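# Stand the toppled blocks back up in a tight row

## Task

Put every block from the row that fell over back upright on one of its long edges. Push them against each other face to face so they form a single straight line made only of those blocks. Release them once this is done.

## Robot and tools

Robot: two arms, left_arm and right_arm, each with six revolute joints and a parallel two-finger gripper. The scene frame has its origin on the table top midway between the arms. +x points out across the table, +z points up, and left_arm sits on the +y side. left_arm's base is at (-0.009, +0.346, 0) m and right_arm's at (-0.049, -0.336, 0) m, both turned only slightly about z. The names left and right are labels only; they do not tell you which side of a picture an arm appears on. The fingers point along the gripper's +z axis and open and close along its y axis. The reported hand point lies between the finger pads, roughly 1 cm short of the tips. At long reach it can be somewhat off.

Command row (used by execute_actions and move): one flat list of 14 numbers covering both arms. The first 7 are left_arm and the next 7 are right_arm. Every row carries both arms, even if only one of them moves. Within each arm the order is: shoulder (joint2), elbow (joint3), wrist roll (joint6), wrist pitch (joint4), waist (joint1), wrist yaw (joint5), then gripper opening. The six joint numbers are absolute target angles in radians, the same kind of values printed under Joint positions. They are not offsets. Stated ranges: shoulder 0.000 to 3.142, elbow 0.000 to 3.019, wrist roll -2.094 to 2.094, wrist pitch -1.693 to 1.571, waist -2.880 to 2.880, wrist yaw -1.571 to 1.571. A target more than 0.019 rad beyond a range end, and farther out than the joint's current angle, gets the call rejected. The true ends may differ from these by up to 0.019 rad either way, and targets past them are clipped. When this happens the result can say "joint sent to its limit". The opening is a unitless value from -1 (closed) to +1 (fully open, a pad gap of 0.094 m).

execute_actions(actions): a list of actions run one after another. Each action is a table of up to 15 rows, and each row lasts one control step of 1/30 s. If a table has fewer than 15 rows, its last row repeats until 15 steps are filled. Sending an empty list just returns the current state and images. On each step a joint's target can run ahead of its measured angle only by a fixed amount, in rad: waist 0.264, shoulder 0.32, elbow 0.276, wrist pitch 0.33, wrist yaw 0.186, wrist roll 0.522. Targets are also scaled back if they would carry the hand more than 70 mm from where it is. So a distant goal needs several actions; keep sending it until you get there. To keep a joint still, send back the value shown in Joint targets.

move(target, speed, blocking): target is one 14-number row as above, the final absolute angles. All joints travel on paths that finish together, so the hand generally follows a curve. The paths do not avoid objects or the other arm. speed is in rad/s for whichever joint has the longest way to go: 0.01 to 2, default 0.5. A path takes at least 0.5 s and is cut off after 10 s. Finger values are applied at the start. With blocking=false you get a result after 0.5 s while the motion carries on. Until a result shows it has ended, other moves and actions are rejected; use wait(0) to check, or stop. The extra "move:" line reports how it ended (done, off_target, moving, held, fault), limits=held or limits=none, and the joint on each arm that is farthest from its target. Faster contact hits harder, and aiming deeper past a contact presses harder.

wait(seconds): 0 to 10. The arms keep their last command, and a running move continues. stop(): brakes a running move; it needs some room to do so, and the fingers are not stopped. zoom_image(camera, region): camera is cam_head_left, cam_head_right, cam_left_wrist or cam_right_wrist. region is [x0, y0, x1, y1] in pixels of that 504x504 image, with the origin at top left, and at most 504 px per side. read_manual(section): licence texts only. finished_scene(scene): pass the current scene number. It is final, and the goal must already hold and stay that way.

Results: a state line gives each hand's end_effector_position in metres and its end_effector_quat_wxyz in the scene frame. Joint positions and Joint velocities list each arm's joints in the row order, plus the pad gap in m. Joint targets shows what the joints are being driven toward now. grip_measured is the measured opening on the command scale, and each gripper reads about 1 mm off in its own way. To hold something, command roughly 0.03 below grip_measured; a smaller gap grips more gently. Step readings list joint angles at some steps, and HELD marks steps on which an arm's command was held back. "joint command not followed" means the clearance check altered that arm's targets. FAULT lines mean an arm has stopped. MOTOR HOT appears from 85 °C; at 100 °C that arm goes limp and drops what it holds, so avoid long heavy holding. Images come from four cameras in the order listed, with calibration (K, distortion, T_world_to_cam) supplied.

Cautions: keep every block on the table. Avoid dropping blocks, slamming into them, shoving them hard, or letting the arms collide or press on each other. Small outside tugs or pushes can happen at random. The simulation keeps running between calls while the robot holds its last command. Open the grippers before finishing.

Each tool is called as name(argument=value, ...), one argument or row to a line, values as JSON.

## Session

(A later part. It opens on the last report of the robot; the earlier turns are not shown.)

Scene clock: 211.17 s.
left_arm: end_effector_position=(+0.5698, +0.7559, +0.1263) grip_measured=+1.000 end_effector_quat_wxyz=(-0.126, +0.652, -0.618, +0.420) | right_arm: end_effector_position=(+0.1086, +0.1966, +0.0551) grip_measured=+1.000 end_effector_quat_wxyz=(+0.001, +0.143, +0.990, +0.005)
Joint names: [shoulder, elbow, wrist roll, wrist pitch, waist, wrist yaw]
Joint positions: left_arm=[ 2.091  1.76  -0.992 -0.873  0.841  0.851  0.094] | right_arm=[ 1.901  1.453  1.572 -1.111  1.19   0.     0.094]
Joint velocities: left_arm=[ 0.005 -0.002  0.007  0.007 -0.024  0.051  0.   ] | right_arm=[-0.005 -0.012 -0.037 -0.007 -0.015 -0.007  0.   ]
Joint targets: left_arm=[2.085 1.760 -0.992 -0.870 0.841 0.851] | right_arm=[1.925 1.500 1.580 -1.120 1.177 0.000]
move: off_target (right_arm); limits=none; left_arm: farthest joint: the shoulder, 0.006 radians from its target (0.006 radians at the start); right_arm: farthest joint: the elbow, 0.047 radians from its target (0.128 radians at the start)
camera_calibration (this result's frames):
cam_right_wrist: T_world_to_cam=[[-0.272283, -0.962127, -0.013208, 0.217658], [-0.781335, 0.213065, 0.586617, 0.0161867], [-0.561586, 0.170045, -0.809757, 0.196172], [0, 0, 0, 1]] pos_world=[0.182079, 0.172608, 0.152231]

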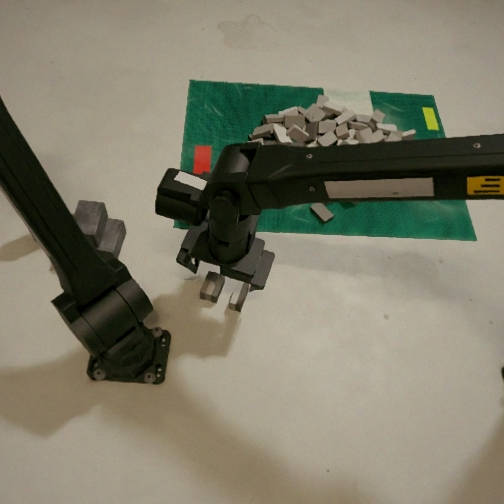

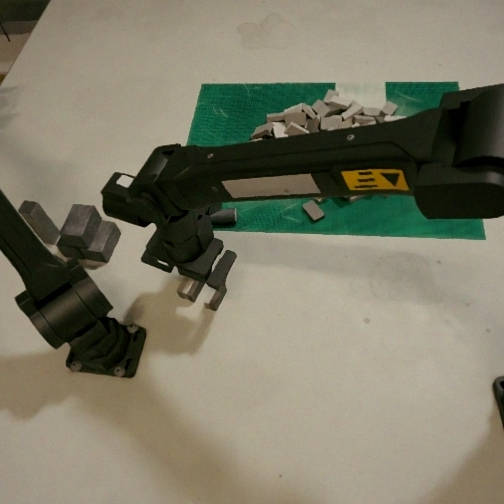

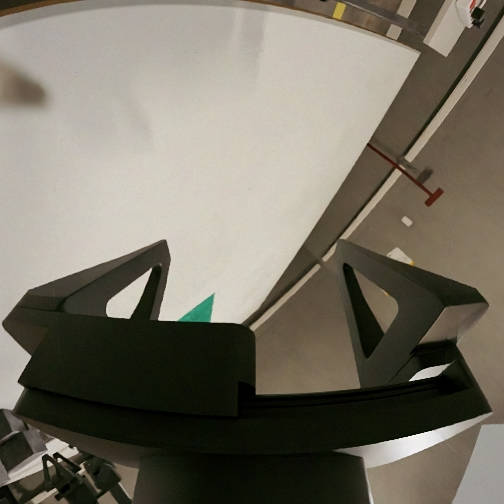

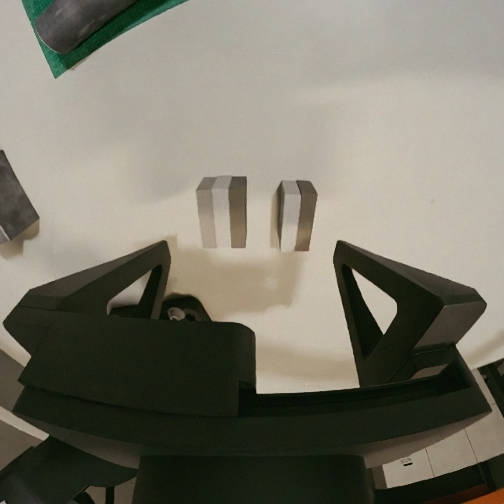

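move(
  target=[2.085,1.76,-0.992,-0.87,0.841,0.851,1,1.975,1.414,1.58,-1.018,1.177,0,1],
  speed=0.2,
)

execute_actions(
  actions=[
    [[2.085,1.76,-0.992,-0.87,0.841,0.851,1,1.975,1.414,1.58,-1.018,1.177,0,0.6]],
    [[2.085,1.76,-0.992,-0.87,0.841,0.851,1,1.975,1.414,1.58,-1.018,1.177,0,0.48]],
    [[2.085,1.76,-0.992,-0.87,0.841,0.851,1,1.975,1.414,1.58,-1.018,1.177,0,0.36]],
    [[2.085,1.76,-0.992,-0.87,0.841,0.851,1,1.975,1.414,1.58,-1.018,1.177,0,0.24]],
    [[2.085,1.76,-0.992,-0.87,0.841,0.851,1,1.975,1.414,1.58,-1.018,1.177,0,0.12]],
    [[2.085,1.76,-0.992,-0.87,0.841,0.851,1,1.975,1.414,1.58,-1.018,1.177,0,0.02]],
    [[2.085,1.76,-0.992,-0.87,0.841,0.851,1,1.975,1.414,1.58,-1.018,1.177,0,0.6]],
  ],
)

move(
  target=[2.085,1.76,-0.992,-0.87,0.841,0.851,1,1.85,1.414,1.58,-1.07,1.177,0,0.6],
  speed=0.3,
)

Scene clock: 213.63 s.
left_arm: end_effector_position=(+0.5698, +0.7559, +0.1263) grip_measured=+1.000 end_effector_quat_wxyz=(-0.126, +0.652, -0.618, +0.420) | right_arm: end_effector_position=(+0.1079, +0.1941, +0.0096) grip_measured=+1.000 end_effector_quat_wxyz=(-0.000, +0.143, +0.990, -0.003)
Joint names: [shoulder, elbow, wrist roll, wrist pitch, waist, wrist yaw]
Joint positions: left_arm=[ 2.091  1.76  -0.992 -0.873  0.841  0.851  0.094] | right_arm=[ 1.961  1.412  1.572 -1.028  1.19   0.     0.094]
Joint velocities: left_arm=[-0.015 -0.007 -0.022 -0.002 -0.015 -0.022  0.   ] | right_arm=[-0.005  0.002  0.051 -0.002 -0.005 -0.066  0.   ]
Joint targets: left_arm=[2.085 1.760 -0.992 -0.870 0.841 0.851] | right_arm=[1.975 1.414 1.580 -1.018 1.177 -0.000]
move: done; limits=none; left_arm: farthest joint: the shoulder, 0.006 radians from its target (0.006 radians at the start); right_arm: farthest joint: the shoulder, 0.014 radians from its target (0.074 radians at the start)
camera_calibration (this result's frames):
cam_right_wrist: T_world_to_cam=[[-0.272305, -0.962204, 0.00357561, 0.214241], [-0.778553, 0.222512, 0.586808, 0.040674], [-0.565425, 0.157007, -0.809718, 0.162319], [0, 0, 0, 1]] pos_world=[0.181785, 0.171608, 0.106799]

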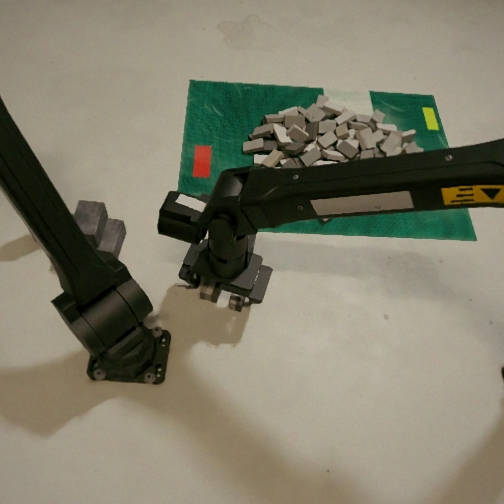

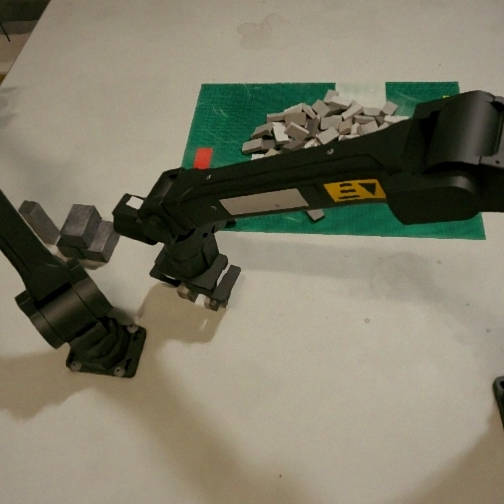

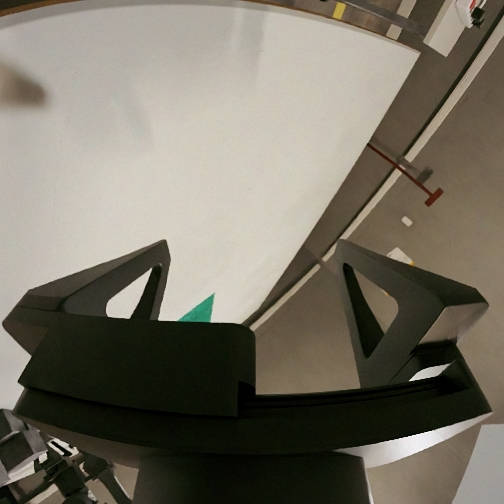

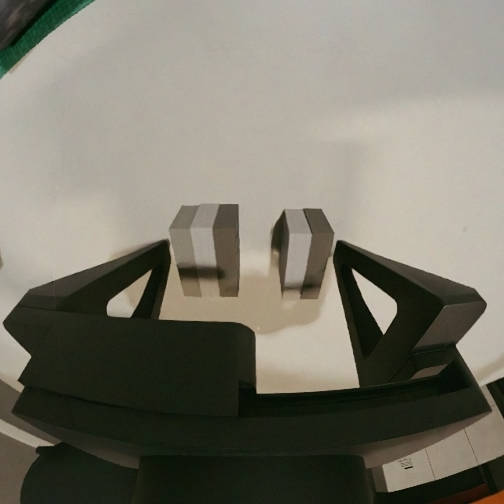

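Scene clock: 217.13 s.
left_arm: end_effector_position=(+0.5698, +0.7559, +0.1263) grip_measured=+1.000 end_effector_quat_wxyz=(-0.126, +0.652, -0.618, +0.420) | right_arm: end_effector_position=(+0.1081, +0.1951, +0.0096) grip_measured=+0.597 end_effector_quat_wxyz=(+0.000, +0.144, +0.990, -0.001)
Joint names: [shoulder, elbow, wrist roll, wrist pitch, waist, wrist yaw]
Joint positions: left_arm=[ 2.091  1.76  -0.992 -0.873  0.841  0.851  0.094] | right_arm=[ 1.961  1.412  1.573 -1.023  1.19   0.     0.075]
Joint velocities: left_arm=[-0.015 -0.007  0.022 -0.017 -0.005  0.066  0.   ] | right_arm=[-0.005 -0.022 -0.066 -0.002 -0.015 -0.007  0.   ]
Joint targets: left_arm=[2.085 1.760 -0.992 -0.870 0.841 0.851] | right_arm=[1.975 1.414 1.580 -1.018 1.177 0.000]
Step readings (joint positions; steps 1 to 15: 1st action; 16 to 30: 2nd action; 31 to 45: 3rd action; 46 to 60: 4th action; 61 to 75: 5th action; 76 to 90: 6th action; 91 to 105: 7th action):
0: left_arm=[2.091 1.760 -0.992 -0.873 0.841 0.851] | right_arm=[1.961 1.412 1.572 -1.028 1.190 0.000]
1: left_arm=[2.091 1.760 -0.992 -0.873 0.841 0.851] | right_arm=[1.961 1.412 1.572 -1.028 1.190 0.000]
2: left_arm=[2.091 1.760 -0.992 -0.873 0.841 0.851] | right_arm=[1.961 1.412 1.572 -1.028 1.190 0.000]
4: left_arm=[2.091 1.760 -0.992 -0.873 0.841 0.851] | right_arm=[1.961 1.412 1.572 -1.027 1.190 0.000]
8: left_arm=[2.091 1.760 -0.992 -0.873 0.841 0.851] | right_arm=[1.961 1.412 1.572 -1.027 1.190 0.000]
15: left_arm=[2.091 1.760 -0.992 -0.873 0.841 0.851] | right_arm=[1.961 1.412 1.572 -1.027 1.190 0.000]
16: left_arm=[2.091 1.760 -0.992 -0.873 0.841 0.851] | right_arm=[1.961 1.412 1.572 -1.027 1.190 0.000]
17: left_arm=[2.091 1.760 -0.992 -0.873 0.841 0.851] | right_arm=[1.961 1.412 1.572 -1.027 1.190 0.000]
19: left_arm=[2.091 1.760 -0.992 -0.873 0.841 0.851] | right_arm=[1.961 1.412 1.572 -1.026 1.190 0.000]
23: left_arm=[2.091 1.760 -0.992 -0.873 0.841 0.851] | right_arm=[1.961 1.412 1.572 -1.026 1.190 0.000]
30: left_arm=[2.091 1.760 -0.992 -0.873 0.841 0.851] | right_arm=[1.961 1.412 1.572 -1.026 1.190 0.000]
31: left_arm=[2.091 1.760 -0.992 -0.873 0.841 0.851] | right_arm=[1.961 1.412 1.572 -1.025 1.190 0.000]
32: left_arm=[2.091 1.760 -0.992 -0.873 0.841 0.851] | right_arm=[1.961 1.412 1.572 -1.025 1.190 0.000]
34: left_arm=[2.091 1.760 -0.992 -0.873 0.841 0.851] | right_arm=[1.961 1.412 1.572 -1.025 1.190 0.000]
38: left_arm=[2.091 1.760 -0.992 -0.873 0.841 0.851] | right_arm=[1.961 1.412 1.572 -1.025 1.190 0.000]
45: left_arm=[2.091 1.760 -0.992 -0.873 0.841 0.851] | right_arm=[1.961 1.412 1.572 -1.025 1.190 0.000]
46: left_arm=[2.091 1.760 -0.992 -0.873 0.841 0.851] | right_arm=[1.961 1.412 1.572 -1.025 1.190 0.000]
47: left_arm=[2.091 1.760 -0.992 -0.873 0.841 0.851] | right_arm=[1.961 1.412 1.572 -1.025 1.190 0.000]
49: left_arm=[2.091 1.760 -0.992 -0.873 0.841 0.851] | right_arm=[1.961 1.412 1.572 -1.025 1.190 0.000]
53: left_arm=[2.091 1.760 -0.992 -0.873 0.841 0.851] | right_arm=[1.961 1.412 1.572 -1.025 1.190 0.000]
60: left_arm=[2.091 1.760 -0.992 -0.873 0.841 0.851] | right_arm=[1.961 1.412 1.572 -1.025 1.190 0.000]
61: left_arm=[2.091 1.760 -0.992 -0.873 0.841 0.851] | right_arm=[1.961 1.412 1.572 -1.024 1.190 0.000]
62: left_arm=[2.091 1.760 -0.992 -0.873 0.841 0.851] | right_arm=[1.961 1.412 1.572 -1.024 1.190 0.000]
64: left_arm=[2.091 1.760 -0.992 -0.873 0.841 0.851] | right_arm=[1.961 1.412 1.572 -1.024 1.190 0.000]
68: left_arm=[2.091 1.760 -0.992 -0.873 0.841 0.851] | right_arm=[1.961 1.412 1.572 -1.024 1.190 0.000]
75: left_arm=[2.091 1.760 -0.992 -0.873 0.841 0.851] | right_arm=[1.961 1.412 1.572 -1.024 1.190 0.000]
76: left_arm=[2.091 1.760 -0.992 -0.873 0.841 0.851] | right_arm=[1.961 1.412 1.573 -1.023 1.190 0.000]
77: left_arm=[2.091 1.760 -0.992 -0.873 0.841 0.851] | right_arm=[1.961 1.412 1.573 -1.023 1.190 0.000]
79: left_arm=[2.091 1.760 -0.992 -0.873 0.841 0.851] | right_arm=[1.961 1.412 1.573 -1.023 1.190 0.000]
83: left_arm=[2.091 1.760 -0.992 -0.873 0.841 0.851] | right_arm=[1.961 1.412 1.573 -1.023 1.190 0.000]
90: left_arm=[2.091 1.760 -0.992 -0.873 0.841 0.851] | right_arm=[1.961 1.412 1.573 -1.023 1.190 0.000]
91: left_arm=[2.091 1.760 -0.992 -0.873 0.841 0.851] | right_arm=[1.961 1.412 1.573 -1.023 1.190 0.000]
92: left_arm=[2.091 1.760 -0.992 -0.873 0.841 0.851] | right_arm=[1.961 1.412 1.573 -1.023 1.190 0.000]
94: left_arm=[2.091 1.760 -0.992 -0.873 0.841 0.851] | right_arm=[1.961 1.412 1.573 -1.023 1.190 0.000]
98: left_arm=[2.091 1.760 -0.992 -0.873 0.841 0.851] | right_arm=[1.961 1.412 1.573 -1.023 1.190 0.000]
105: Joint positions above
camera_calibration (this result's frames):
cam_right_wrist: T_world_to_cam=[[-0.272674, -0.962106, -0.000620521, 0.215334], [-0.779165, 0.220448, 0.586775, 0.0411527], [-0.564403, 0.160482, -0.80975, 0.161536], [0, 0, 0, 1]] pos_world=[0.181953, 0.172179, 0.10679]

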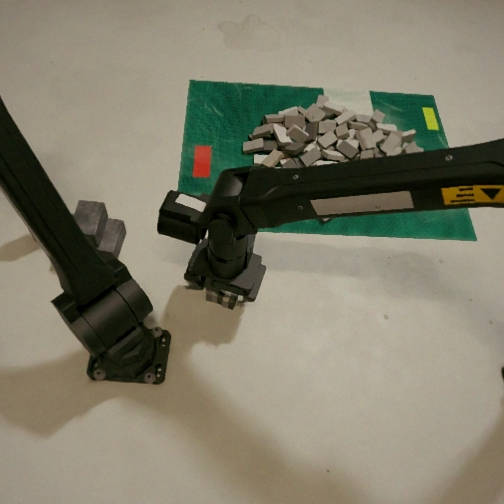

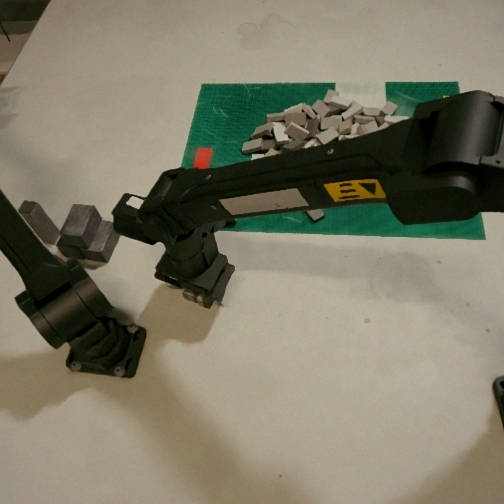

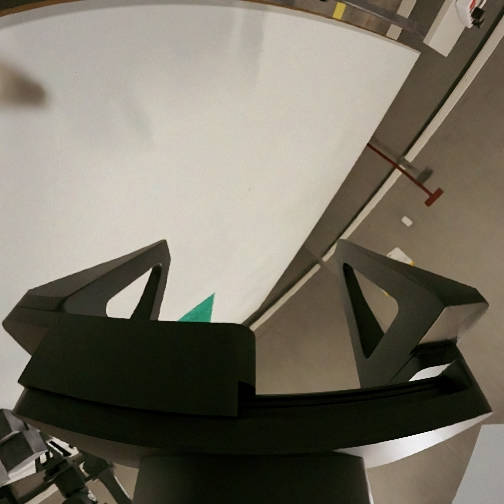

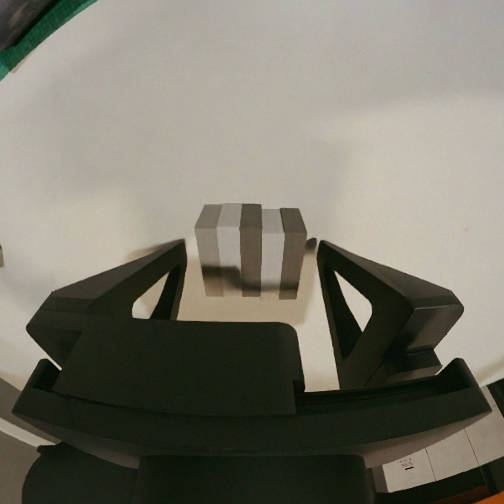

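Scene clock: 218.00 s.
left_arm: end_effector_position=(+0.5698, +0.7559, +0.1263) grip_measured=+1.000 end_effector_quat_wxyz=(-0.126, +0.652, -0.618, +0.420) | right_arm: end_effector_position=(+0.1086, +0.1965, +0.0746) grip_measured=+0.597 end_effector_quat_wxyz=(+0.006, +0.143, +0.989, +0.041)
Joint names: [shoulder, elbow, wrist roll, wrist pitch, waist, wrist yaw]
Joint positions: left_arm=[ 2.091  1.76  -0.992 -0.873  0.841  0.851  0.094] | right_arm=[ 1.839  1.412  1.573 -1.062  1.19   0.     0.075]
Joint velocities: left_arm=[ 0.015  0.007 -0.066 -0.017 -0.015  0.007  0.   ] | right_arm=[ 0.005  0.002 -0.007 -0.012 -0.015 -0.022 -0.001]
Joint targets: left_arm=[2.085 1.760 -0.992 -0.870 0.841 0.851] | right_arm=[1.850 1.414 1.580 -1.070 1.177 -0.000]
move: done; limits=none; left_arm: farthest joint: the shoulder, 0.006 radians from its target (0.006 radians at the start); right_arm: farthest joint: the waist, 0.013 radians from its target (0.013 radians at the start)
camera_calibration (this result's frames):
cam_right_wrist: T_world_to_cam=[[-0.271656, -0.958649, -0.0848202, 0.22232], [-0.793112, 0.173079, 0.583967, 0.0140678], [-0.545139, 0.22591, -0.807334, 0.199034], [0, 0, 0, 1]] pos_world=[0.180053, 0.165728, 0.171329]

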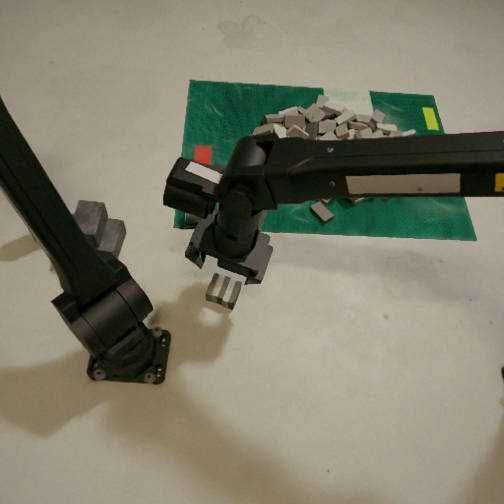

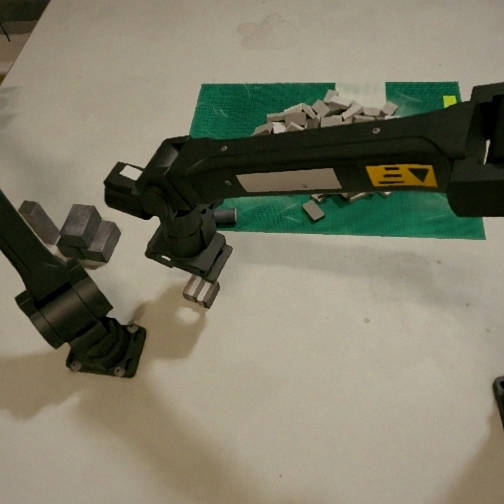

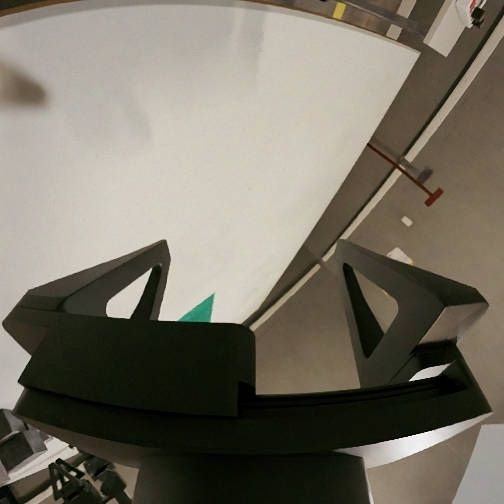

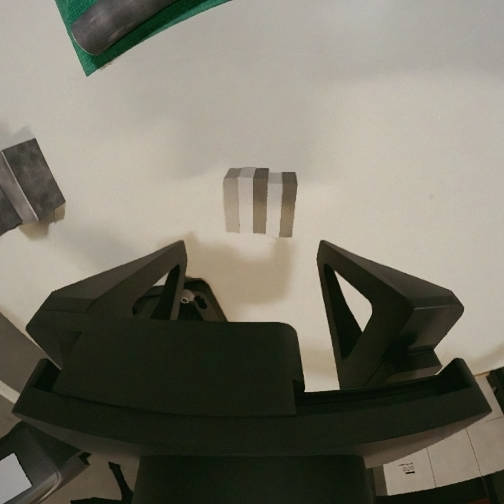

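finished_scene(
  scene=1,
)

The scene is finished: the task was done.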